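# Swap hardware between cart, work bench and parts shelving

## Task

Finish three jobs in any order. First, set the hard drive that is on the cart down flat on the anti-static mat of the work bench, lying entirely within the mat's edges. Second, carry the spare power supply from the parts shelving over to the work bench; it is the slim steel box with a circular fan on one end and gold contacts on the other. Third, move the blanking panel from the work bench so that it sits completely inside the empty bay of the parts shelving. No other item from the bench or the shelving may end up on the floor. The hard drive breaks if it falls even a little or is knocked hard, and a broken drive means failure. The cart is not fixed and can roll. When finished, release everything and back the robot away. The robot must not fall over or be left leaning, or the task fails.

## Robot and tools

ROBOT. A Hello Robot Stretch 4 with a single arm: an omni-wheel base, a lift that slides up a mast, a telescoping arm that reaches forward, a three-joint wrist (yaw, pitch, roll) and a two-finger gripper. It stands about 1.6 m tall; the base edge is within 0.23 m of the base origin. Cameras: head_camera (420x560), head_left_camera and head_right_camera (fisheye, 420x672), wrist_camera (616x392). Loose items may occasionally get nudged by an outside disturbance.

FRAMES. Base frame: origin on the floor below the base centre, x ahead, y to the left, z up. hand_pose is reported in this frame and marks a point between the open fingertips; it may be slightly off. With all wrist joints at 0 the hand axes line up with the base axes. The odometry frame is where the base frame was when the scene began; base_odometry counts wheel rotation only, so slipping shows up as false travel. Heading runs -3.142 to 3.142, left positive.

execute_actions. Argument "actions": a list holding one action or nothing (empty just reports state and images). "cameras": list of camera names or "all"; omitted or null gives all, [] gives none. An action may contain "base", "joints" or both, plus optional "pace" and "contact_limits"; alternatively it holds only {"end_of_arm": "enable_torque"}, which re-powers any wrist or gripper motor that shut itself off. Motions in one action begin together but may finish at different times.
- base: exactly one key, each a relative move from where the base last reported itself, not a pose. translate_m: straight drive in metres, forward positive, -2 to 2. strafe_m: sideways in metres, left positive, -2 to 2. rotate_rad: spin in place in radians, counter-clockwise from above positive, -3.2 to 3.2.
- joints: an object keyed by joint name, each value an absolute target. lift_m 0 to 1.2 m; arm_m 0 to 0.55 m extension; wrist_yaw_rad -1.134 to 4.276 (0 straight ahead, left positive, 3.14 tucked back, above 3.4 the arm may block it); wrist_pitch_rad -1.117 to 4.259 (0 level, 1.57 pointing down); wrist_roll_rad -1.117 to 4.259 (0 puts fingers level; positive turns clockwise viewed from behind); gripper_m -0.038 to 0.141 m fingertip gap (negative squeezes fingers together). Targets past a range are clipped and reported; unknown keys or other bad values reject the whole call. Joints or base omitted from an action may still be driving toward earlier targets.
- pace: "slow", "default", "fast" or "max". Base speeds 0.1/0.3/0.4/0.6 m/s and 1/2/3/4 rad/s respectively, reduced when lift_m is above 0.2 (down to 0.3 m/s and 1 rad/s at full height).
- contact_limits: {"arm_m": value}, 0 gentlest to 0.75 firmest, default 0.5; the arm stops when it pushes harder than this.
No action runs over 15 s. If a result reports a stop, any further motion calls in that same reply are skipped.

wait: {"seconds": 0 to 10}; nothing new is commanded, returns state and images.
zoom_image: {"camera": name, "region": [x0, y0, x1, y1]} in pixels of that camera's latest full image, origin top-left, at most 504 by 504.
finished_scene: {"scene": current scene number}; irreversible, ends the scene after the last command is held and reports success. The goal must still hold at that moment.

RESULT LINES. lidar_m: 12 distances in metres, 30-degree sectors starting straight ahead and going counter-clockwise (4th left, 7th behind, 10th right); "-" means nothing seen or closer than 0.25 m. It sees from about 0.15 m up to robot height, misses glass and thin legs. wrist_depth_mm: 7x7 grid of median depths, 100 to 2000 mm, "-" for invalid; the robot body appears. turned_by_wheels vs turned_by_imu: a gap over about 0.1 rad suggests a bump or slip, and heading error is roughly their difference. base_tilt in degrees (forward, right positive), with a fixed offset up to about 1.5. base_status / joint_status: "done"; "off_target" (stopped short, may still push); "contact_stop_at_<key>" (hit something, that part goes slack); "limit_stop_at_<name>" including own_body and tilt (over 6 degrees lean: lift, arm, wheels go slack until upright); "time_out"; "torque_fault" (wrist motor overloaded and went limp; send enable_torque). After such stops the old target is dropped. motor_effort: percent of maximum, peak in brackets, per-motor fixed bias and noise; a resting effort flagged in on_its_own hints at a load or contact. Wheel efforts positive mean turning right. on_its_own lists what happened without being commanded; "held at" is a held target, not the current position.

GRIPPING. Command a gap smaller than the object; squeezing harder pulls it toward the wrist. The gripper reading and "done" do not prove a grasp; a firm squeeze at gripper_m of 0 or more shows in the gripper effort. If fingertips jam on a surface, raise the lift. Wrist tilted up (pitch below -0.2) while rolled (roll below -0.4 or above 4) risks own_body stops. To unfold at the start, send lift_m 0.4 with wrist_yaw_rad 0.

AVOID. Dropping or bumping the hard drive; anything falling to the floor; hard pushes. Keep arm_m at or below 0.2 when moving the base with over 1 kg held, and prefer slower paces then. Steady pushing or pulling, especially with the gripper high or a high contact limit, can tip the robot. Remember the cart can roll when touched. Wrist overloads (over about 2 kg held level, or base/arm pressing the gripper on something) cause torque faults. Finish released and clear, upright.

Each tool is called after "Call:" as name([rows], argument=value, ...), one row to a line, values as JSON.

## Session

Call:
execute_actions(actions=[])

Scene clock: 0.00 s.
base_odometry: x=+0.000 y=+0.000 heading=+0.000 (m, m, rad; odometry frame)
turned_by_wheels: +0.000 (rad since the last result)
turned_by_imu: +0.000 (rad since the last result)
base_tilt: forward=-0.7 right=+0.8 (deg)
lidar_m: 1.01 1.70 1.65 2.18 1.54 1.45 1.18 2.06 2.30 1.90 1.09 1.01
base_status: not commanded
joint_positions: lift_m=+0.271 arm_m=-0.002 wrist_yaw_rad=+3.132 wrist_pitch_rad=-0.015 wrist_roll_rad=+0.016 gripper_m=+0.057
joint_status: not commanded
motor_effort: lift_m=+19 arm_m=+0 wrist_yaw_rad=+2 wrist_pitch_rad=-6 wrist_roll_rad=+0 gripper_m=-3 wheel_0=+0 wheel_1=+1 wheel_2=+0 (%)
hand_pose: x=-0.1185 y=+0.0901 z=+0.4541 quat_wxyz=(+0.005, +0.008, +0.008, +1.000) (m; base frame)
wrist_depth_mm: - 140 1808 1708 1537 1397 1255 / - 117 153 1756 1537 1366 1255 / - 125 163 1661 1537 1397 1281 / 141 141 290 1618 1537 1366 1255 / - - 1863 1618 1537 1397 1255 / 1397 1537 193 1464 196 1366 1255 / 976 976 1138 - 1118 1060 1138
pictures: head_camera, head_left_camera, head_right_camera, wrist_camera
Images, in order (width x height): head_camera 420x560, head_left_camera 420x672, head_right_camera 420x672, wrist_camera 616x392.

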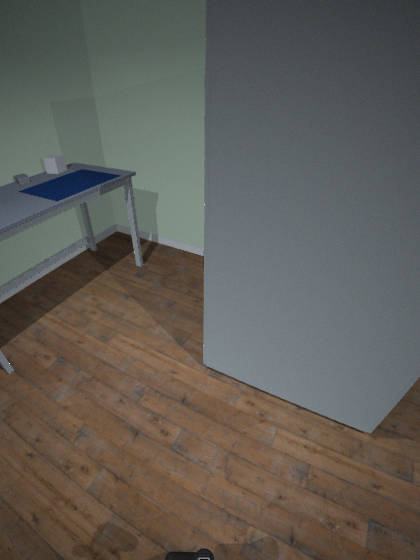

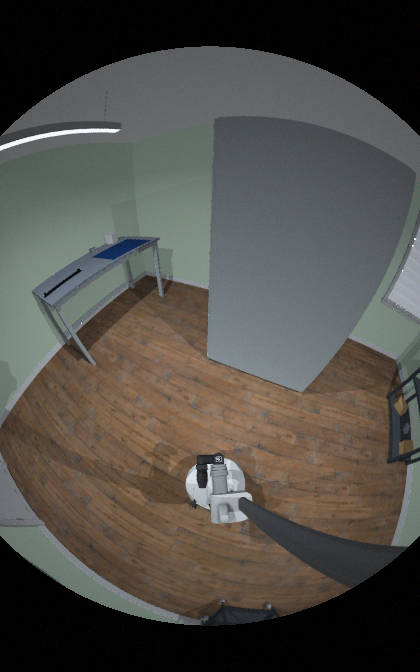

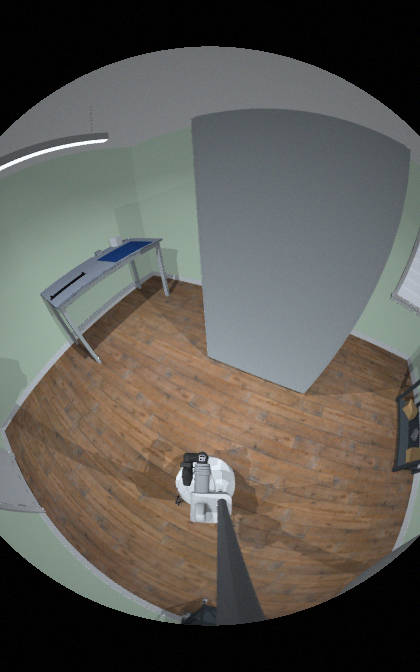

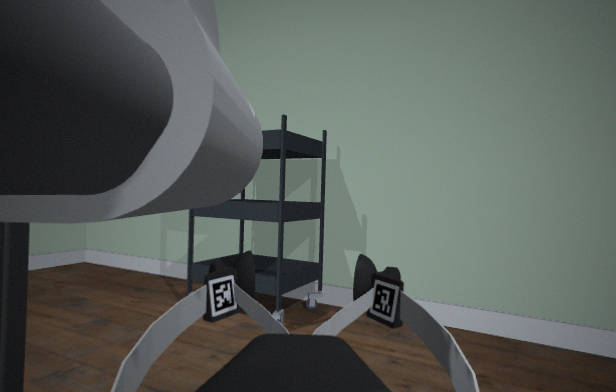

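Call:
execute_actions([
  {"base":{"rotate_rad":-1.6},"joints":{"lift_m":0.9,"wrist_yaw_rad":0}},
], cameras=["head_camera","head_left_camera","wrist_camera"])

Call:
execute_actions([
  {"base":{"rotate_rad":-1.45},"joints":{"wrist_pitch_rad":0.5}},
], cameras=["head_camera","head_left_camera","wrist_camera"])

Scene clock: 3.50 s.
base_odometry: x=+0.000 y=+0.000 heading=-1.600 (m, m, rad; odometry frame)
turned_by_wheels: -1.600 (rad since the last result)
turned_by_imu: -1.605 (rad since the last result)
base_tilt: forward=-0.7 right=+0.8 (deg)
lidar_m: 1.89 1.08 0.98 1.05 1.73 1.66 2.30 1.55 1.47 1.18 1.43 2.30
base_status: done
joint_positions: lift_m=+0.900 arm_m=-0.002 wrist_yaw_rad=+0.001 wrist_pitch_rad=-0.015 wrist_roll_rad=+0.016 gripper_m=+0.057
joint_status: all done
motor_effort: lift_m=+23(25) arm_m=+0(1) wrist_yaw_rad=+0(5) wrist_pitch_rad=-6(6) wrist_roll_rad=+1(2) gripper_m=-2(4) wheel_0=+2(5) wheel_1=+1(7) wheel_2=+1(4) (%)
hand_pose: x=+0.4577 y=-0.0873 z=+1.0823 quat_wxyz=(+1.000, +0.008, -0.008, +0.000) (m; base frame)
wrist_depth_mm: - - - - - 1808 1708 / - - - - - 1808 1708 / - - - - - 1808 1661 / - - - - - 1863 1661 / - - - - - 1863 1708 / - - 193 1863 196 1863 1708 / - - - - - 1808 1661
pictures: head_camera, head_left_camera, wrist_camera
Images, in order (width x height): head_camera 420x560, head_left_camera 420x672, wrist_camera 616x392.

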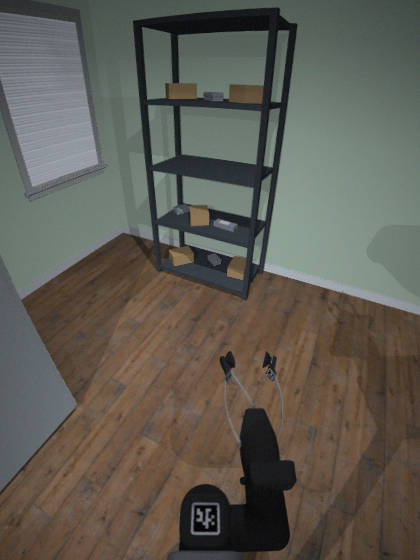

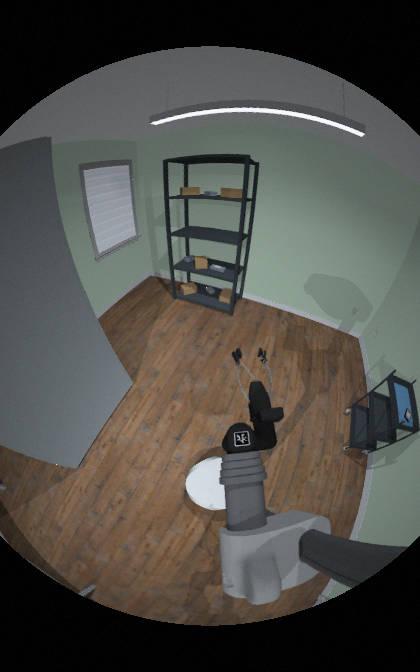

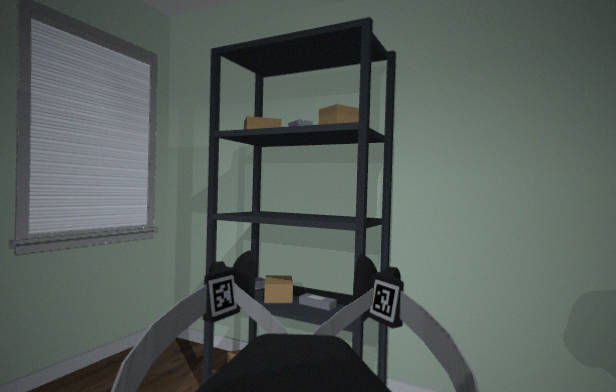

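Scene clock: 5.53 s.
base_odometry: x=+0.000 y=+0.000 heading=-3.050 (m, m, rad; odometry frame)
turned_by_wheels: -1.450 (rad since the last result)
turned_by_imu: -1.455 (rad since the last result)
base_tilt: forward=-0.6 right=+0.8 (deg)
lidar_m: 1.16 2.22 1.85 1.91 1.03 1.02 1.07 1.66 1.74 1.99 1.53 1.46
base_status: done
joint_positions: lift_m=+0.900 arm_m=-0.002 wrist_yaw_rad=+0.000 wrist_pitch_rad=+0.502 wrist_roll_rad=+0.016 gripper_m=+0.057
joint_status: all done
motor_effort: lift_m=+22(23) arm_m=-1(0) wrist_yaw_rad=+2(0) wrist_pitch_rad=-5(6) wrist_roll_rad=+2(3) gripper_m=-4(3) wheel_0=+1(1) wheel_1=-1(8) wheel_2=+0(3) (%)
hand_pose: x=+0.4221 y=-0.0874 z=+0.9392 quat_wxyz=(+0.969, +0.008, +0.248, -0.002) (m; base frame)
wrist_depth_mm: 1863 1921 1576 1366 1182 1042 946 / 1921 - 1661 1397 1229 1098 991 / - - 1863 1205 1308 1160 1042 / - - 1921 1336 1397 1229 1098 / 1661 1661 1618 1499 1464 1308 1160 / 1397 1397 193 1430 196 1366 1229 / 1205 1160 1229 - 1229 1205 1205
pictures: head_camera, head_left_camera, wrist_camera
Images, in order (width x height): head_camera 420x560, head_left_camera 420x672, wrist_camera 616x392.

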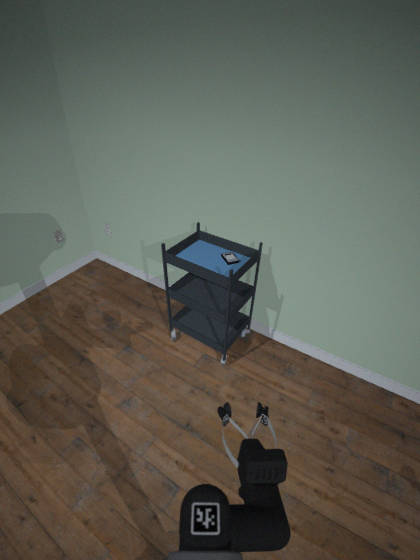

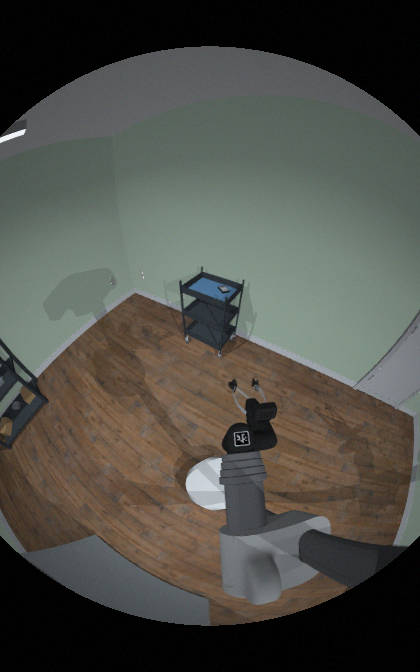

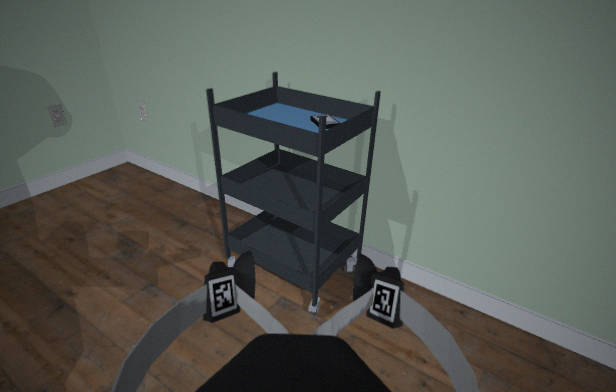

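Call:
execute_actions([
  {"base":{"translate_m":0.75},"joints":{"wrist_pitch_rad":1.57,"lift_m":1.1,"arm_m":0.35,"gripper_m":0.141}},
], cameras=["head_camera","wrist_camera"])

Scene clock: 9.63 s.
base_odometry: x=-0.747 y=-0.069 heading=-3.049 (m, m, rad; odometry frame)
turned_by_wheels: +0.000 (rad since the last result)
turned_by_imu: -0.004 (rad since the last result)
base_tilt: forward=-0.6 right=+0.8 (deg)
lidar_m: 0.44 0.67 1.90 1.79 2.19 1.65 1.73 2.25 2.82 1.15 0.83 0.52
base_status: done
joint_positions: lift_m=+1.100 arm_m=+0.349 wrist_yaw_rad=+0.000 wrist_pitch_rad=+1.570 wrist_roll_rad=+0.016 gripper_m=+0.141
joint_status: all done
motor_effort: lift_m=+22(24) arm_m=+8(8) wrist_yaw_rad=+2(2) wrist_pitch_rad=+1(3) wrist_roll_rad=+4(3) gripper_m=-1(3) wheel_0=+1(2) wheel_1=+1(7) wheel_2=+1(10) (%)
hand_pose: x=+0.5198 y=-0.0874 z=+0.9895 quat_wxyz=(+0.707, +0.006, +0.707, -0.006) (m; base frame)
wrist_depth_mm: 1182 544 544 539 539 539 455 / 1205 544 539 544 539 627 544 / 1205 1205 549 539 544 904 676 / 1205 1205 549 544 1205 1205 878 / 1205 1205 1205 549 1205 1182 1182 / 1229 1205 1205 1078 1205 1205 1205 / 1205 1229 1205 - 1205 1205 1229
pictures: head_camera, wrist_camera
Images, in order (width x height): head_camera 420x560, wrist_camera 616x392.

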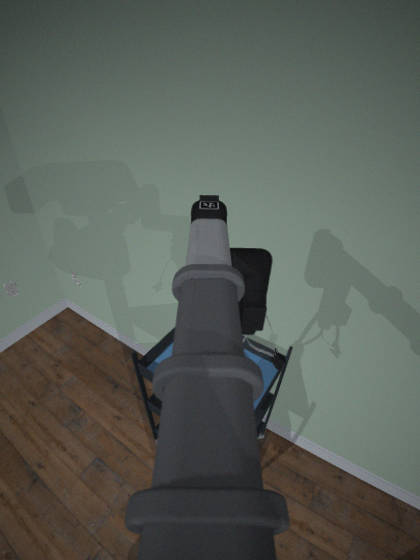

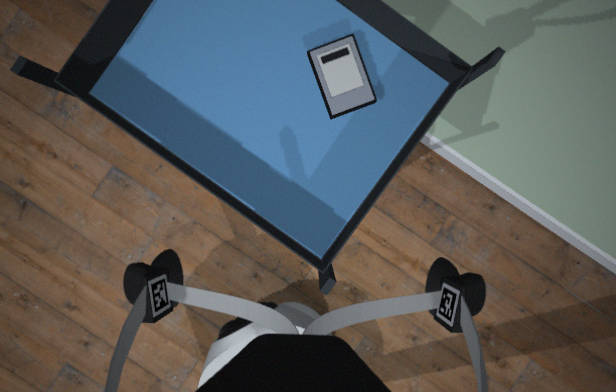

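Call:
execute_actions([
  {"base":{"translate_m":0.08},"joints":{"arm_m":0.495,"wrist_roll_rad":-0.32,"gripper_m":0.115}},
], cameras=[])

Call:
execute_actions([
  {"base":{"strafe_m":-0.053},"joints":{"lift_m":0.87}},
], cameras=["head_camera","wrist_camera"])

Scene clock: 11.30 s.
base_odometry: x=-0.826 y=-0.076 heading=-3.049 (m, m, rad; odometry frame)
turned_by_wheels: +0.000 (rad since the last result)
turned_by_imu: -0.001 (rad since the last result)
base_tilt: forward=-0.6 right=+0.7 (deg)
lidar_m: 0.37 0.54 1.85 1.82 2.09 1.71 1.80 2.32 2.63 1.07 0.77 0.35
base_status: done
joint_positions: lift_m=+1.100 arm_m=+0.494 wrist_yaw_rad=+0.000 wrist_pitch_rad=+1.570 wrist_roll_rad=-0.320 gripper_m=+0.115
joint_status: all done
motor_effort: lift_m=+22(22) arm_m=+8(8) wrist_yaw_rad=+2(2) wrist_pitch_rad=+0(0) wrist_roll_rad=+1(5) gripper_m=-2(2) wheel_0=+1(5) wheel_1=+0(5) wheel_2=+1(7) (%)
hand_pose: x=+0.6648 y=-0.0874 z=+0.9895 quat_wxyz=(+0.698, -0.113, +0.698, +0.112) (m; base frame)
wrist_depth_mm: 1182 1182 1205 580 362 252 204 / 1205 1182 544 544 452 293 228 / 1205 549 544 544 591 351 259 / 1205 549 549 544 634 439 304 / 1205 554 549 549 544 564 357 / 1205 1205 549 549 202 647 445 / 1229 1025 554 - 1205 1138 597
pictures: none
No camera images: the call's "cameras" was empty. Leave "cameras" out to get every camera's image.

Scene clock: 13.33 s.
base_odometry: x=-0.831 y=-0.024 heading=-3.049 (m, m, rad; odometry frame)
turned_by_wheels: +0.000 (rad since the last result)
turned_by_imu: -0.001 (rad since the last result)
base_tilt: forward=-0.6 right=+0.7 (deg)
lidar_m: 0.34 0.52 1.89 1.89 2.17 1.72 1.85 2.29 2.40 1.04 0.75 0.49
base_status: done
joint_positions: lift_m=+0.870 arm_m=+0.494 wrist_yaw_rad=+0.000 wrist_pitch_rad=+1.570 wrist_roll_rad=-0.320 gripper_m=+0.115
joint_status: all done
motor_effort: lift_m=+15(21) arm_m=+8(8) wrist_yaw_rad=+2(2) wrist_pitch_rad=+1(1) wrist_roll_rad=+0(2) gripper_m=-2(1) wheel_0=+1(6) wheel_1=+0(8) wheel_2=+0(2) (%)
hand_pose: x=+0.6648 y=-0.0874 z=+0.7601 quat_wxyz=(+0.698, -0.113, +0.698, +0.112) (m; base frame)
wrist_depth_mm: 319 317 315 473 296 206 167 / 320 319 317 315 373 238 189 / 322 320 319 317 484 287 216 / 322 322 320 319 449 357 247 / 324 322 322 306 319 462 300 / 325 324 322 306 202 512 368 / 325 325 325 - 322 267 436
pictures: head_camera, wrist_camera
Images, in order (width x height): head_camera 420x560, wrist_camera 616x392.

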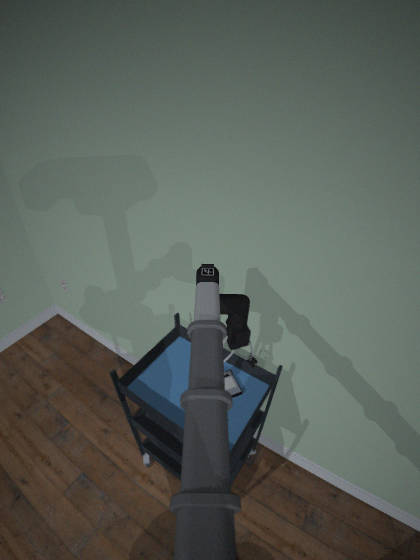

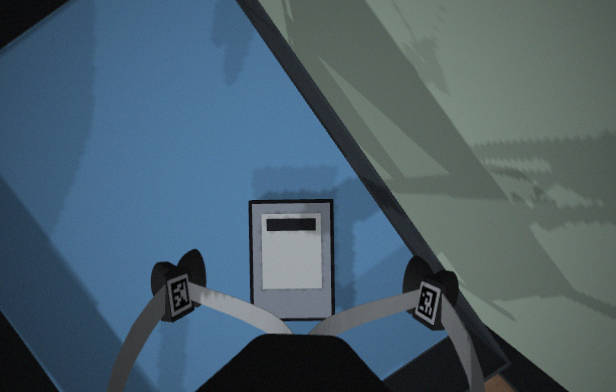

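Call:
execute_actions([
  {"base":{"strafe_m":0.011},"joints":{"lift_m":0.80,"gripper_m":0.10,"arm_m":0.488}},
], cameras=["wrist_camera"])

Call:
execute_actions([
  {"joints":{"lift_m":0.785},"pace":"slow"},
], cameras=["wrist_camera","head_right_camera"])

Scene clock: 14.70 s.
base_odometry: x=-0.830 y=-0.035 heading=-3.049 (m, m, rad; odometry frame)
turned_by_wheels: +0.000 (rad since the last result)
turned_by_imu: -0.001 (rad since the last result)
base_tilt: forward=-0.5 right=+0.7 (deg)
lidar_m: 0.34 0.54 1.88 1.84 2.10 1.74 1.82 2.30 2.44 1.04 0.76 0.47
base_status: done
joint_positions: lift_m=+0.800 arm_m=+0.489 wrist_yaw_rad=+0.000 wrist_pitch_rad=+1.570 wrist_roll_rad=-0.320 gripper_m=+0.100
joint_status: all done
motor_effort: lift_m=+15(15) arm_m=-7(8) wrist_yaw_rad=+2(2) wrist_pitch_rad=+0(1) wrist_roll_rad=+2(1) gripper_m=-1(1) wheel_0=-1(7) wheel_1=+0(6) wheel_2=+0(2) (%)
hand_pose: x=+0.6605 y=-0.0874 z=+0.6901 quat_wxyz=(+0.698, -0.113, +0.698, +0.112) (m; base frame)
wrist_depth_mm: 249 248 248 247 319 221 180 / 250 249 248 248 362 257 202 / 251 250 249 249 248 307 230 / 253 251 250 249 249 366 266 / 253 252 251 235 249 251 322 / 254 253 236 236 200 249 389 / 255 254 254 - 251 250 309
pictures: wrist_camera
Images, in order (width x height): wrist_camera 616x392.

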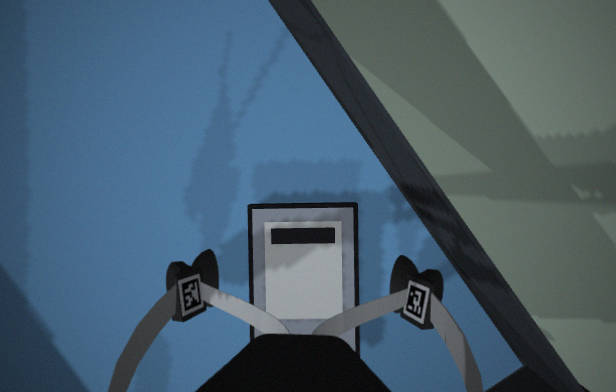

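Scene clock: 15.53 s.
base_odometry: x=-0.830 y=-0.035 heading=-3.049 (m, m, rad; odometry frame)
turned_by_wheels: +0.000 (rad since the last result)
turned_by_imu: +0.000 (rad since the last result)
base_tilt: forward=-0.7 right=+0.7 (deg)
lidar_m: 0.36 0.54 1.90 1.87 2.10 1.73 1.81 2.32 2.45 1.01 0.76 0.53
base_status: not commanded
joint_positions: lift_m=+0.786 arm_m=+0.489 wrist_yaw_rad=+0.000 wrist_pitch_rad=+1.574 wrist_roll_rad=-0.320 gripper_m=+0.100
joint_status: all done
motor_effort: lift_m=+2(15) arm_m=-7(8) wrist_yaw_rad=+4(3) wrist_pitch_rad=-11(11) wrist_roll_rad=+0(0) gripper_m=-4(3) wheel_0=-1(1) wheel_1=+0(1) wheel_2=+0(0) (%)
hand_pose: x=+0.6593 y=-0.0874 z=+0.6761 quat_wxyz=(+0.697, -0.112, +0.699, +0.113) (m; base frame)
wrist_depth_mm: 242 241 241 241 310 218 178 / 242 242 241 241 351 253 200 / 243 243 242 242 242 303 227 / 245 243 243 242 243 357 262 / 245 245 244 229 243 245 315 / 246 245 229 229 196 222 377 / 247 246 246 - 244 244 306
pictures: head_right_camera, wrist_camera
Images, in order (width x height): head_right_camera 420x672, wrist_camera 616x392.

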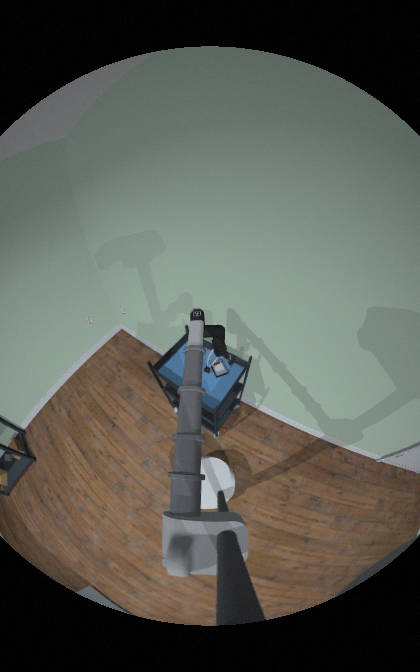

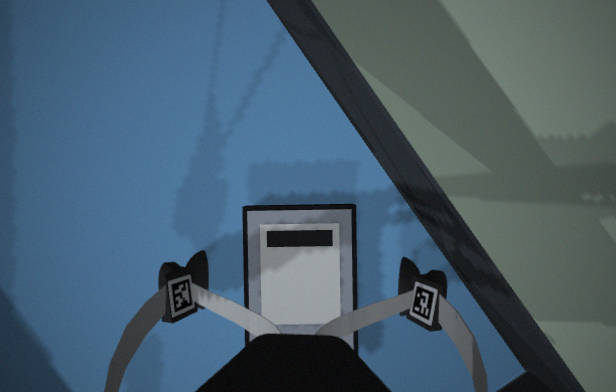

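Call:
execute_actions([
  {"joints":{"lift_m":0.799,"arm_m":0.482},"pace":"slow"},
], cameras=[])

Call:
execute_actions([
  {"joints":{"gripper_m":0.03},"pace":"slow"},
], cameras=["wrist_camera"])

Call:
execute_actions([
  {"joints":{"lift_m":0.815},"pace":"slow"},
], cameras=["wrist_camera"])

Scene clock: 16.43 s.
base_odometry: x=-0.830 y=-0.035 heading=-3.049 (m, m, rad; odometry frame)
turned_by_wheels: +0.000 (rad since the last result)
turned_by_imu: +0.000 (rad since the last result)
base_tilt: forward=-0.6 right=+0.8 (deg)
lidar_m: 0.36 0.54 1.88 1.88 2.13 1.74 1.85 2.31 2.45 1.05 0.77 0.49
base_status: not commanded
joint_positions: lift_m=+0.799 arm_m=+0.483 wrist_yaw_rad=+0.001 wrist_pitch_rad=+1.570 wrist_roll_rad=-0.320 gripper_m=+0.100
joint_status: all done
motor_effort: lift_m=+23(23) arm_m=-8(9) wrist_yaw_rad=+0(0) wrist_pitch_rad=+2(12) wrist_roll_rad=+2(2) gripper_m=-1(1) wheel_0=-1(1) wheel_1=+0(0) wheel_2=+0(0) (%)
hand_pose: x=+0.6547 y=-0.0874 z=+0.6884 quat_wxyz=(+0.698, -0.113, +0.698, +0.113) (m; base frame)
wrist_depth_mm: 247 247 246 245 324 230 186 / 249 247 247 245 349 266 210 / 250 249 248 247 247 320 235 / 251 249 249 233 247 355 276 / 252 250 250 233 247 248 332 / 252 251 235 234 200 248 379 / 253 252 252 - 250 249 229
pictures: none
No camera images: the call's "cameras" was empty. Leave "cameras" out to get every camera's image.

Scene clock: 19.27 s.
base_odometry: x=-0.830 y=-0.035 heading=-3.049 (m, m, rad; odometry frame)
turned_by_wheels: +0.000 (rad since the last result)
turned_by_imu: -0.001 (rad since the last result)
base_tilt: forward=-0.7 right=+0.7 (deg)
lidar_m: 0.36 0.56 1.88 1.87 2.11 1.73 1.83 2.30 2.45 1.03 0.77 0.48
base_status: not commanded
joint_positions: lift_m=+0.799 arm_m=+0.483 wrist_yaw_rad=+0.001 wrist_pitch_rad=+1.570 wrist_roll_rad=-0.320 gripper_m=+0.031
joint_status: all done
motor_effort: lift_m=+24(23) arm_m=-8(8) wrist_yaw_rad=+1(0) wrist_pitch_rad=+1(1) wrist_roll_rad=+1(2) gripper_m=-23(24) wheel_0=+0(0) wheel_1=+0(0) wheel_2=+1(0) (%)
hand_pose: x=+0.6547 y=-0.0874 z=+0.6884 quat_wxyz=(+0.698, -0.113, +0.698, +0.113) (m; base frame)
wrist_depth_mm: 248 247 245 245 324 230 186 / 248 247 246 245 349 267 211 / 249 249 247 247 245 320 236 / 250 250 248 229 247 355 277 / 251 250 249 229 247 247 332 / 252 251 191 229 189 248 377 / 254 252 252 - 249 248 230
pictures: wrist_camera
Images, in order (width x height): wrist_camera 616x392.

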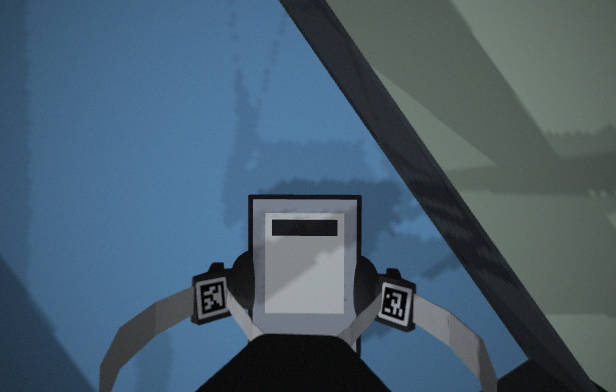

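Scene clock: 20.13 s.
base_odometry: x=-0.830 y=-0.035 heading=-3.049 (m, m, rad; odometry frame)
turned_by_wheels: +0.000 (rad since the last result)
turned_by_imu: +0.000 (rad since the last result)
base_tilt: forward=-0.6 right=+0.7 (deg)
lidar_m: 0.35 0.53 1.89 1.85 2.15 1.74 1.81 2.31 2.46 1.04 0.76 0.47
base_status: not commanded
joint_positions: lift_m=+0.815 arm_m=+0.483 wrist_yaw_rad=+0.001 wrist_pitch_rad=+1.570 wrist_roll_rad=-0.320 gripper_m=+0.031
joint_status: all done
motor_effort: lift_m=+24(25) arm_m=-8(8) wrist_yaw_rad=+0(0) wrist_pitch_rad=+1(1) wrist_roll_rad=+2(2) gripper_m=-23(24) wheel_0=-1(1) wheel_1=+0(0) wheel_2=+0(0) (%)
hand_pose: x=+0.6547 y=-0.0874 z=+0.7043 quat_wxyz=(+0.698, -0.113, +0.698, +0.113) (m; base frame)
wrist_depth_mm: 263 263 262 259 330 229 186 / 264 263 262 260 366 267 210 / 265 264 263 262 262 320 236 / 266 265 264 229 262 382 276 / 267 266 265 229 263 264 332 / 268 267 191 229 189 260 397 / 270 267 267 - 264 257 236
pictures: wrist_camera
Images, in order (width x height): wrist_camera 616x392.

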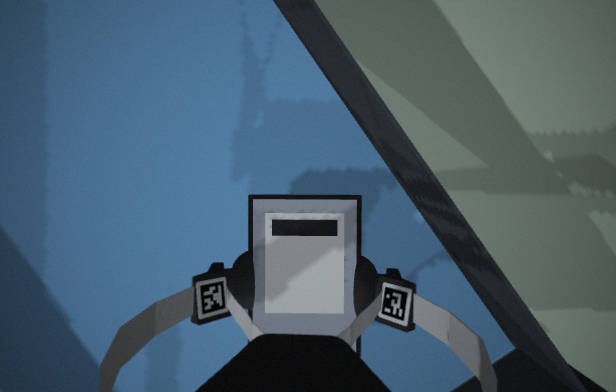

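Call:
execute_actions([
  {"joints":{"lift_m":1.05}},
], cameras=[])

Call:
execute_actions([
  {"base":{"translate_m":-0.5},"joints":{"arm_m":0.1,"wrist_roll_rad":0}},
], cameras=[])

Call:
execute_actions([
  {"base":{"rotate_rad":-2.15},"pace":"slow"},
], cameras=[])

Call:
execute_actions([
  {"base":{"translate_m":1.3}},
])

Scene clock: 22.37 s.
base_odometry: x=-0.830 y=-0.035 heading=-3.049 (m, m, rad; odometry frame)
turned_by_wheels: +0.000 (rad since the last result)
turned_by_imu: -0.001 (rad since the last result)
base_tilt: forward=-0.6 right=+0.8 (deg)
lidar_m: 0.35 0.52 1.90 1.86 2.12 1.72 1.84 2.34 2.44 1.03 0.76 0.48
base_status: not commanded
joint_positions: lift_m=+1.050 arm_m=+0.483 wrist_yaw_rad=+0.001 wrist_pitch_rad=+1.570 wrist_roll_rad=-0.320 gripper_m=+0.031
joint_status: all done
motor_effort: lift_m=+24(25) arm_m=-8(8) wrist_yaw_rad=+0(0) wrist_pitch_rad=+1(1) wrist_roll_rad=+2(4) gripper_m=-24(23) wheel_0=+0(0) wheel_1=+0(0) wheel_2=+0(0) (%)
hand_pose: x=+0.6546 y=-0.0874 z=+0.9393 quat_wxyz=(+0.698, -0.113, +0.698, +0.113) (m; base frame)
wrist_depth_mm: 1138 1138 492 569 329 229 186 / 1160 496 492 585 415 267 210 / 488 496 496 492 559 320 236 / 500 500 500 229 621 402 277 / 1160 500 496 229 496 530 334 / 1182 480 191 229 189 640 404 / 1160 960 504 - 1160 976 544
pictures: none
No camera images: the call's "cameras" was empty. Leave "cameras" out to get every camera's image.

Scene clock: 25.50 s.
base_odometry: x=-0.332 y=+0.011 heading=-3.049 (m, m, rad; odometry frame)
turned_by_wheels: +0.000 (rad since the last result)
turned_by_imu: +0.001 (rad since the last result)
base_tilt: forward=-0.6 right=+0.8 (deg)
lidar_m: 0.85 1.12 2.15 1.84 1.36 1.30 1.42 1.90 2.55 1.61 1.20 1.16
base_status: done
joint_positions: lift_m=+1.050 arm_m=+0.101 wrist_yaw_rad=+0.000 wrist_pitch_rad=+1.570 wrist_roll_rad=+0.000 gripper_m=+0.031
joint_status: all done
motor_effort: lift_m=+24(24) arm_m=-7(8) wrist_yaw_rad=+2(0) wrist_pitch_rad=-1(1) wrist_roll_rad=+2(3) gripper_m=-24(23) wheel_0=+0(6) wheel_1=-1(6) wheel_2=+0(8) (%)
hand_pose: x=+0.2724 y=-0.0874 z=+0.9393 quat_wxyz=(+0.707, +0.000, +0.707, +0.000) (m; base frame)
wrist_depth_mm: 1160 1138 1138 1138 1138 1138 1138 / 1160 1160 1160 1138 1118 1138 1118 / 1160 1160 1160 1160 1138 1160 1138 / 1160 1160 1160 229 1160 1138 1160 / 1160 1160 1160 229 1182 1138 1138 / 1182 1182 191 229 189 1160 1160 / 1182 1160 1160 - 1160 1160 1138
pictures: none
No camera images: the call's "cameras" was empty. Leave "cameras" out to get every camera's image.

Scene clock: 28.93 s.
base_odometry: x=-0.332 y=+0.011 heading=+1.084 (m, m, rad; odometry frame)
turned_by_wheels: -2.149 (rad since the last result)
turned_by_imu: -2.157 (rad since the last result)
base_tilt: forward=-0.7 right=+0.7 (deg)
lidar_m: 2.52 1.65 1.22 1.15 0.85 1.10 2.16 1.88 2.42 1.30 1.38 1.88
base_status: done
joint_positions: lift_m=+1.050 arm_m=+0.101 wrist_yaw_rad=+0.000 wrist_pitch_rad=+1.570 wrist_roll_rad=+0.000 gripper_m=+0.031
joint_status: not commanded
motor_effort: lift_m=+24(24) arm_m=-7(7) wrist_yaw_rad=+2(2) wrist_pitch_rad=+1(0) wrist_roll_rad=+4(1) gripper_m=-24(24) wheel_0=+2(0) wheel_1=+3(2) wheel_2=+3(8) (%)
hand_pose: x=+0.2725 y=-0.0874 z=+0.9393 quat_wxyz=(+0.707, +0.000, +0.707, +0.000) (m; base frame)
wrist_depth_mm: 1138 1138 1138 1118 1138 1138 1118 / 1138 1160 1138 1138 1138 1138 1138 / 1138 1138 1138 1138 1138 1138 1138 / 1138 1160 1160 229 1160 1160 1138 / 1160 1160 1160 229 1138 1138 1138 / 1160 1160 191 229 189 1160 1138 / 1160 1160 1160 - 1160 1160 1160
pictures: none
No camera images: the call's "cameras" was empty. Leave "cameras" out to get every camera's image.

Scene clock: 34.77 s.
base_odometry: x=+0.275 y=+1.161 heading=+1.085 (m, m, rad; odometry frame)
turned_by_wheels: +0.000 (rad since the last result)
turned_by_imu: -0.007 (rad since the last result)
base_tilt: forward=-0.6 right=+0.8 (deg)
lidar_m: 1.24 1.28 1.20 1.14 1.21 1.68 3.50 1.92 1.45 1.98 0.78 0.88
base_status: done
joint_positions: lift_m=+1.050 arm_m=+0.101 wrist_yaw_rad=+0.000 wrist_pitch_rad=+1.570 wrist_roll_rad=+0.000 gripper_m=+0.031
joint_status: not commanded
motor_effort: lift_m=+24(24) arm_m=-7(7) wrist_yaw_rad=+2(2) wrist_pitch_rad=+0(1) wrist_roll_rad=+2(3) gripper_m=-23(24) wheel_0=+0(11) wheel_1=+1(4) wheel_2=+2(11) (%)
hand_pose: x=+0.2725 y=-0.0874 z=+0.9393 quat_wxyz=(+0.707, +0.000, +0.707, +0.000) (m; base frame)
wrist_depth_mm: 1138 1138 1138 1138 1138 1160 1138 / 1138 1118 1118 1138 1118 1138 1138 / 1160 1160 1160 1138 1160 1138 1138 / 1160 1160 1138 229 1160 1138 1138 / 1160 1160 1160 229 1160 1138 1138 / 1160 1160 191 229 189 1138 1160 / 1160 1182 1160 - 1160 1160 1160
pictures: head_camera, head_left_camera, head_right_camera, wrist_camera
Images, in order (width x height): head_camera 420x560, head_left_camera 420x672, head_right_camera 420x672, wrist_camera 616x392.

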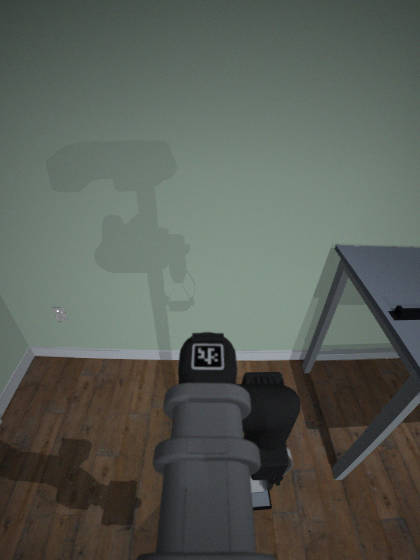

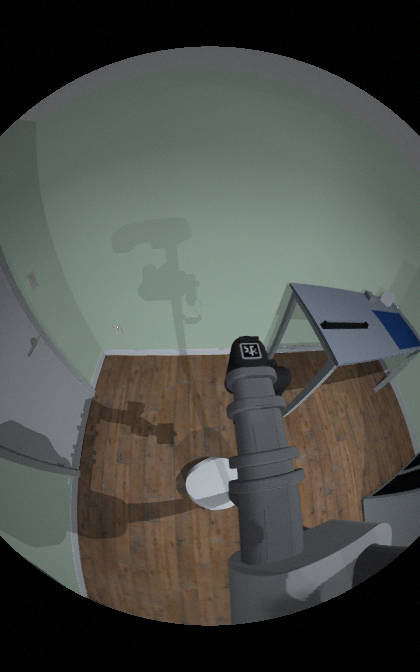

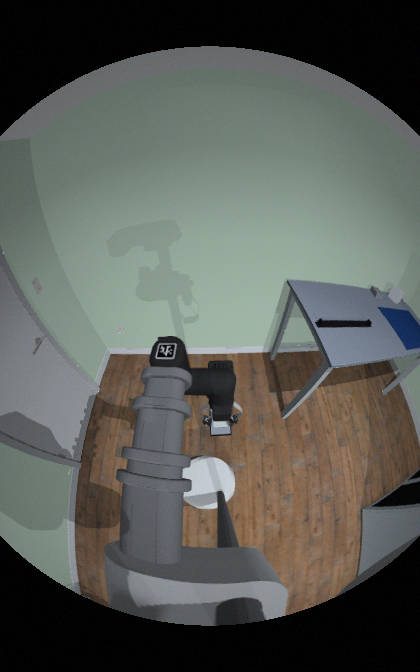

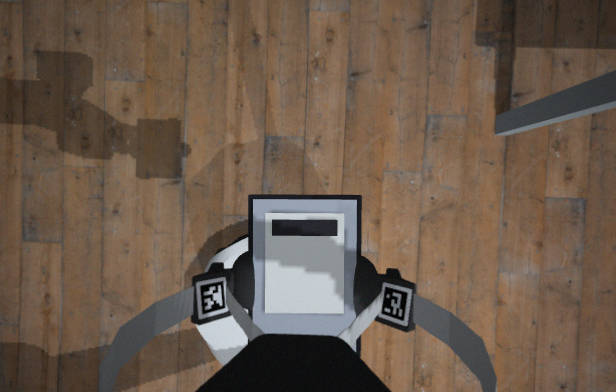

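Well aligned. The bench may be tall; raise.

Call:
execute_actions([
  {"base":{"strafe_m":-1.55},"joints":{"lift_m":1.18}},
])

Scene clock: 41.33 s.
base_odometry: x=+1.646 y=+0.437 heading=+1.085 (m, m, rad; odometry frame)
turned_by_wheels: +0.000 (rad since the last result)
turned_by_imu: -0.008 (rad since the last result)
base_tilt: forward=-0.6 right=+0.8 (deg)
lidar_m: 0.45 0.49 0.67 2.69 2.82 0.57 0.53 0.56 0.78 0.98 0.72 0.49
base_status: done
joint_positions: lift_m=+1.180 arm_m=+0.101 wrist_yaw_rad=+0.000 wrist_pitch_rad=+1.570 wrist_roll_rad=+0.000 gripper_m=+0.031
joint_status: all done
motor_effort: lift_m=+23(25) arm_m=-7(7) wrist_yaw_rad=+2(2) wrist_pitch_rad=+0(1) wrist_roll_rad=+3(4) gripper_m=-24(23) wheel_0=-1(10) wheel_1=+1(11) wheel_2=+0(5) (%)
hand_pose: x=+0.2725 y=-0.0874 z=+1.0694 quat_wxyz=(+0.707, +0.000, +0.707, +0.000) (m; base frame)
wrist_depth_mm: 1255 1255 397 389 384 377 375 / 1255 1281 1255 1281 1255 1255 741 / 1281 1281 1281 1255 1255 1281 1281 / 1255 1281 1281 229 1281 1281 1281 / 1281 1281 1281 229 1308 1281 1255 / 1281 1281 191 229 189 1281 1281 / 1281 1281 1281 - 1281 1281 1281
pictures: head_camera, head_left_camera, head_right_camera, wrist_camera
Images, in order (width x height): head_camera 420x560, head_left_camera 420x672, head_right_camera 420x672, wrist_camera 616x392.

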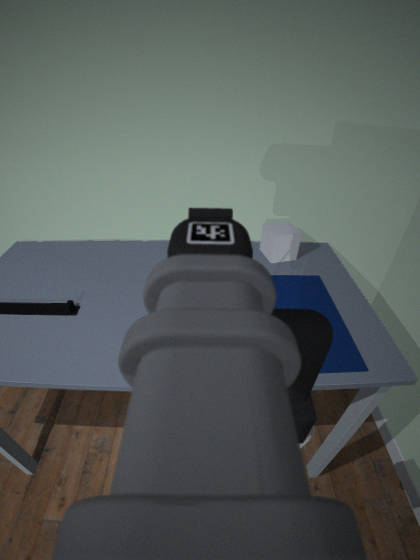

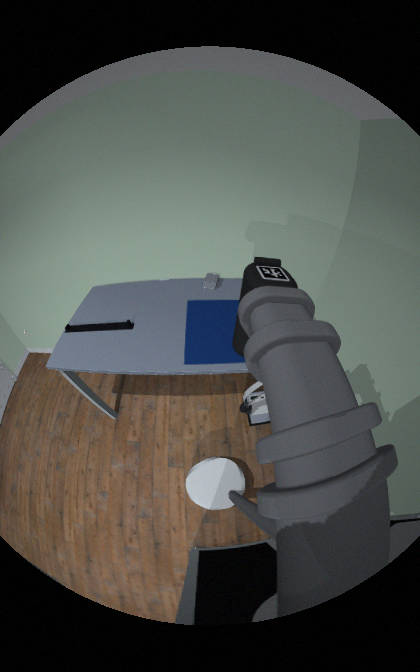

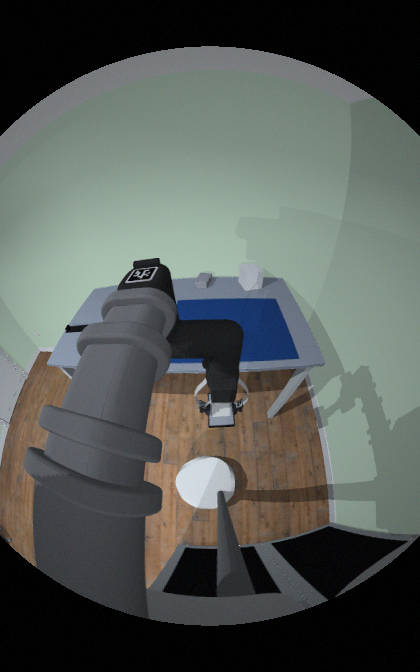

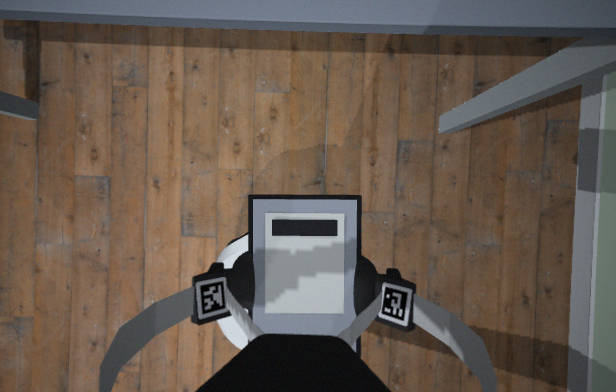

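Call:
execute_actions([
  {"base":{"translate_m":0.1},"joints":{"arm_m":0.42,"lift_m":1.12}},
], cameras=["wrist_camera","head_right_camera"])

Scene clock: 43.47 s.
base_odometry: x=+1.692 y=+0.525 heading=+1.085 (m, m, rad; odometry frame)
turned_by_wheels: +0.000 (rad since the last result)
turned_by_imu: -0.001 (rad since the last result)
base_tilt: forward=-0.6 right=+0.7 (deg)
lidar_m: 0.36 0.39 0.51 2.69 2.82 0.68 0.64 0.67 0.93 0.95 0.57 0.40
base_status: done
joint_positions: lift_m=+1.120 arm_m=+0.419 wrist_yaw_rad=+0.000 wrist_pitch_rad=+1.570 wrist_roll_rad=+0.000 gripper_m=+0.031
joint_status: all done
motor_effort: lift_m=+16(22) arm_m=+7(8) wrist_yaw_rad=+1(2) wrist_pitch_rad=+1(1) wrist_roll_rad=+3(2) gripper_m=-22(24) wheel_0=+0(5) wheel_1=+1(6) wheel_2=+0(9) (%)
hand_pose: x=+0.5899 y=-0.0874 z=+1.0100 quat_wxyz=(+0.707, +0.000, +0.707, +0.000) (m; base frame)
wrist_depth_mm: 315 314 314 312 314 312 310 / 317 315 315 315 314 312 312 / 317 317 315 315 315 314 314 / 320 319 317 229 315 315 315 / 320 320 319 229 319 317 317 / 322 320 192 229 189 317 317 / 324 322 322 - 320 319 319
pictures: head_right_camera, wrist_camera
Images, in order (width x height): head_right_camera 420x672, wrist_camera 616x392.

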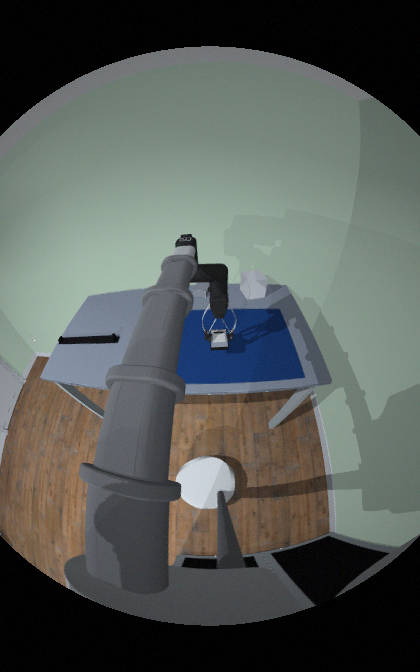

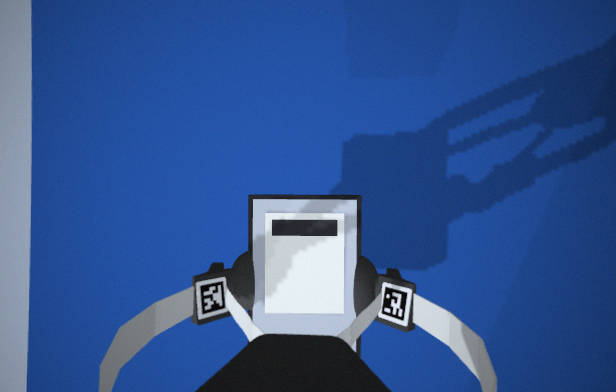

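Surface 319 → want ~248.

Call:
execute_actions([
  {"joints":{"lift_m":1.049},"pace":"slow"},
], cameras=[])

Call:
execute_actions([
  {"joints":{"gripper_m":0.09},"pace":"slow"},
], cameras=["wrist_camera"])

Call:
execute_actions([
  {"joints":{"lift_m":1.19}},
], cameras=[])

Call:
execute_actions([
  {"base":{"strafe_m":0.75},"joints":{"arm_m":0.42}},
], cameras=["wrist_camera","head_right_camera"])

Scene clock: 45.03 s.
base_odometry: x=+1.692 y=+0.525 heading=+1.085 (m, m, rad; odometry frame)
turned_by_wheels: +0.000 (rad since the last result)
turned_by_imu: +0.000 (rad since the last result)
base_tilt: forward=-0.6 right=+0.8 (deg)
lidar_m: 0.36 0.39 0.53 2.71 2.82 0.68 0.63 0.68 0.94 0.97 0.55 0.40
base_status: not commanded
joint_positions: lift_m=+1.049 arm_m=+0.419 wrist_yaw_rad=+0.000 wrist_pitch_rad=+1.570 wrist_roll_rad=+0.000 gripper_m=+0.031
joint_status: all done
motor_effort: lift_m=+16(15) arm_m=+8(8) wrist_yaw_rad=+2(1) wrist_pitch_rad=+1(1) wrist_roll_rad=+2(3) gripper_m=-25(24) wheel_0=+0(0) wheel_1=+0(1) wheel_2=+1(0) (%)
hand_pose: x=+0.5898 y=-0.0874 z=+0.9390 quat_wxyz=(+0.707, +0.000, +0.707, +0.000) (m; base frame)
wrist_depth_mm: 245 244 244 243 243 242 242 / 246 246 245 245 244 243 243 / 247 246 247 246 245 244 244 / 248 247 247 229 245 245 245 / 249 248 247 228 247 247 246 / 250 249 191 229 189 247 247 / 251 250 249 - 248 248 248
pictures: none
No camera images: the call's "cameras" was empty. Leave "cameras" out to get every camera's image.

Scene clock: 47.50 s.
base_odometry: x=+1.692 y=+0.525 heading=+1.085 (m, m, rad; odometry frame)
turned_by_wheels: +0.000 (rad since the last result)
turned_by_imu: -0.001 (rad since the last result)
base_tilt: forward=-0.6 right=+0.7 (deg)
lidar_m: 0.34 0.38 0.53 2.70 2.84 0.67 0.64 0.69 0.95 0.99 0.55 0.38
base_status: not commanded
joint_positions: lift_m=+1.049 arm_m=+0.419 wrist_yaw_rad=+0.000 wrist_pitch_rad=+1.570 wrist_roll_rad=+0.000 gripper_m=+0.090
joint_status: all done
motor_effort: lift_m=+15(16) arm_m=+8(8) wrist_yaw_rad=+1(2) wrist_pitch_rad=+0(1) wrist_roll_rad=+2(5) gripper_m=-3(24) wheel_0=+0(0) wheel_1=+1(1) wheel_2=+0(0) (%)
hand_pose: x=+0.5897 y=-0.0874 z=+0.9390 quat_wxyz=(+0.707, +0.000, +0.707, +0.000) (m; base frame)
wrist_depth_mm: 246 245 244 244 244 243 243 / 246 246 245 245 245 244 243 / 247 247 246 246 245 245 245 / 249 247 247 232 246 246 245 / 249 249 248 232 247 247 246 / 250 249 202 233 202 248 248 / 251 251 250 - 249 248 248
pictures: wrist_camera
Images, in order (width x height): wrist_camera 616x392.

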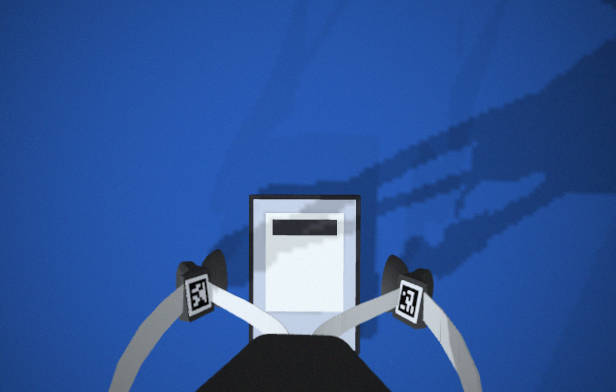

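Scene clock: 49.17 s.
base_odometry: x=+1.692 y=+0.525 heading=+1.085 (m, m, rad; odometry frame)
turned_by_wheels: +0.000 (rad since the last result)
turned_by_imu: +0.000 (rad since the last result)
base_tilt: forward=-0.6 right=+0.7 (deg)
lidar_m: 0.36 0.40 0.52 2.71 2.81 0.68 0.64 0.67 0.94 0.98 0.56 0.39
base_status: not commanded
joint_positions: lift_m=+1.190 arm_m=+0.419 wrist_yaw_rad=+0.000 wrist_pitch_rad=+1.570 wrist_roll_rad=+0.000 gripper_m=+0.090
joint_status: all done
motor_effort: lift_m=+23(24) arm_m=+8(8) wrist_yaw_rad=+1(1) wrist_pitch_rad=+0(1) wrist_roll_rad=+1(2) gripper_m=-2(3) wheel_0=+0(0) wheel_1=+0(1) wheel_2=+0(1) (%)
hand_pose: x=+0.5897 y=-0.0874 z=+1.0794 quat_wxyz=(+0.707, +0.000, +0.707, +0.000) (m; base frame)
wrist_depth_mm: 384 382 382 382 379 377 379 / 387 384 384 384 382 382 382 / 389 387 387 387 384 384 384 / 389 387 387 387 384 384 384 / 392 387 387 373 387 387 384 / 394 389 202 389 202 387 389 / 394 394 392 - 389 389 392
pictures: none
No camera images: the call's "cameras" was empty. Leave "cameras" out to get every camera's image.

Scene clock: 53.00 s.
base_odometry: x=+1.029 y=+0.875 heading=+1.085 (m, m, rad; odometry frame)
turned_by_wheels: +0.000 (rad since the last result)
turned_by_imu: +0.001 (rad since the last result)
base_tilt: forward=-0.6 right=+0.7 (deg)
lidar_m: 0.35 0.37 1.65 1.94 2.05 2.37 3.62 0.85 0.96 1.75 0.54 0.38
base_status: done
joint_positions: lift_m=+1.190 arm_m=+0.419 wrist_yaw_rad=+0.000 wrist_pitch_rad=+1.570 wrist_roll_rad=+0.000 gripper_m=+0.090
joint_status: all done
motor_effort: lift_m=+23(23) arm_m=+8(9) wrist_yaw_rad=+1(1) wrist_pitch_rad=+0(0) wrist_roll_rad=+3(2) gripper_m=-2(2) wheel_0=-1(6) wheel_1=+0(9) wheel_2=+0(0) (%)
hand_pose: x=+0.5897 y=-0.0874 z=+1.0794 quat_wxyz=(+0.707, +0.000, +0.707, +0.000) (m; base frame)
wrist_depth_mm: 1182 387 384 384 382 382 382 / 1308 387 384 384 384 384 382 / 1255 387 387 387 387 384 384 / 1308 389 389 389 387 384 387 / 1308 392 392 389 389 389 387 / 1308 392 202 392 202 389 389 / 1308 394 394 - 392 389 392
pictures: head_right_camera, wrist_camera
Images, in order (width x height): head_right_camera 420x672, wrist_camera 616x392.

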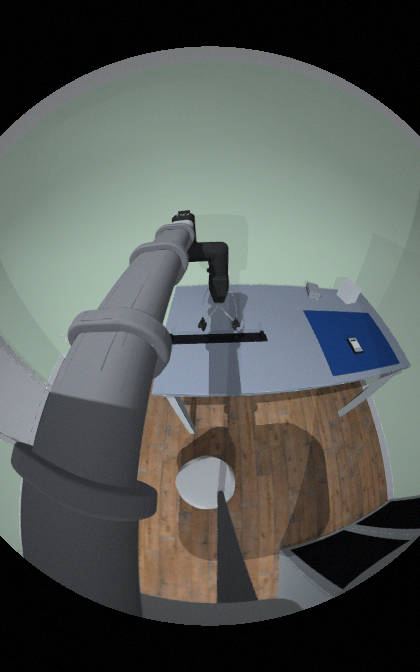

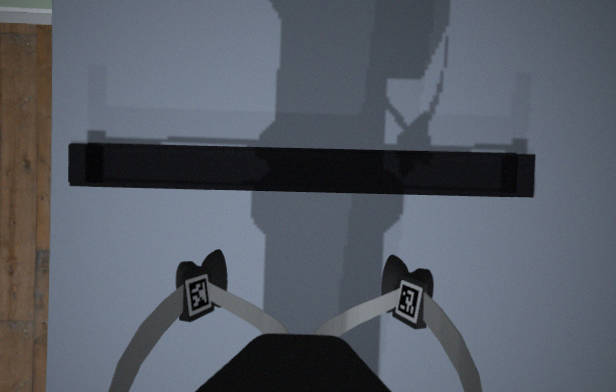

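Call:
execute_actions([
  {"joints":{"arm_m":0.50,"wrist_roll_rad":1.595,"lift_m":1.10,"gripper_m":0.08}},
], cameras=["wrist_camera","head_right_camera"])

Call:
zoom_image(camera="head_right_camera", region=[150,200,300,360])

Scene clock: 54.63 s.
base_odometry: x=+1.029 y=+0.875 heading=+1.085 (m, m, rad; odometry frame)
turned_by_wheels: +0.000 (rad since the last result)
turned_by_imu: +0.000 (rad since the last result)
base_tilt: forward=-0.6 right=+0.8 (deg)
lidar_m: 0.35 0.36 1.62 1.95 2.03 2.36 3.24 0.86 0.97 1.71 0.53 0.37
base_status: not commanded
joint_positions: lift_m=+1.100 arm_m=+0.499 wrist_yaw_rad=+0.000 wrist_pitch_rad=+1.570 wrist_roll_rad=+1.595 gripper_m=+0.080
joint_status: all done
motor_effort: lift_m=+15(23) arm_m=+8(8) wrist_yaw_rad=+1(1) wrist_pitch_rad=+0(0) wrist_roll_rad=+3(8) gripper_m=-2(3) wheel_0=-1(1) wheel_1=+0(0) wheel_2=+0(0) (%)
hand_pose: x=+0.6698 y=-0.0874 z=+0.9901 quat_wxyz=(+0.494, +0.506, +0.494, -0.506) (m; base frame)
wrist_depth_mm: 296 296 298 297 300 301 303 / 297 297 298 297 301 301 303 / 297 298 298 297 301 303 303 / 297 300 300 297 301 303 304 / 298 298 300 298 300 303 304 / 298 300 203 298 198 303 304 / 298 300 300 - 303 304 304
pictures: head_right_camera, wrist_camera
Images, in order (width x height): head_right_camera 420x672, wrist_camera 616x392.

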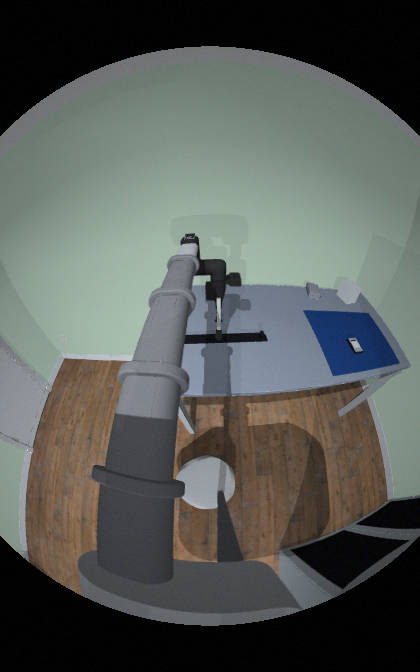

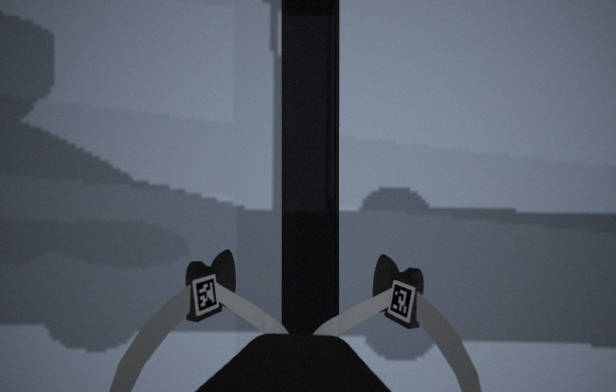

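Region (150, 200, 300, 360) of head_right_camera's 420x672 image, scaled by 3.150, with more detail than that image has; it fills the left 472 columns of this view, and the rest is white.

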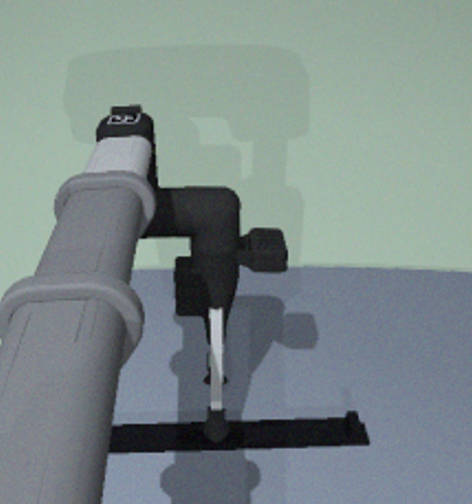

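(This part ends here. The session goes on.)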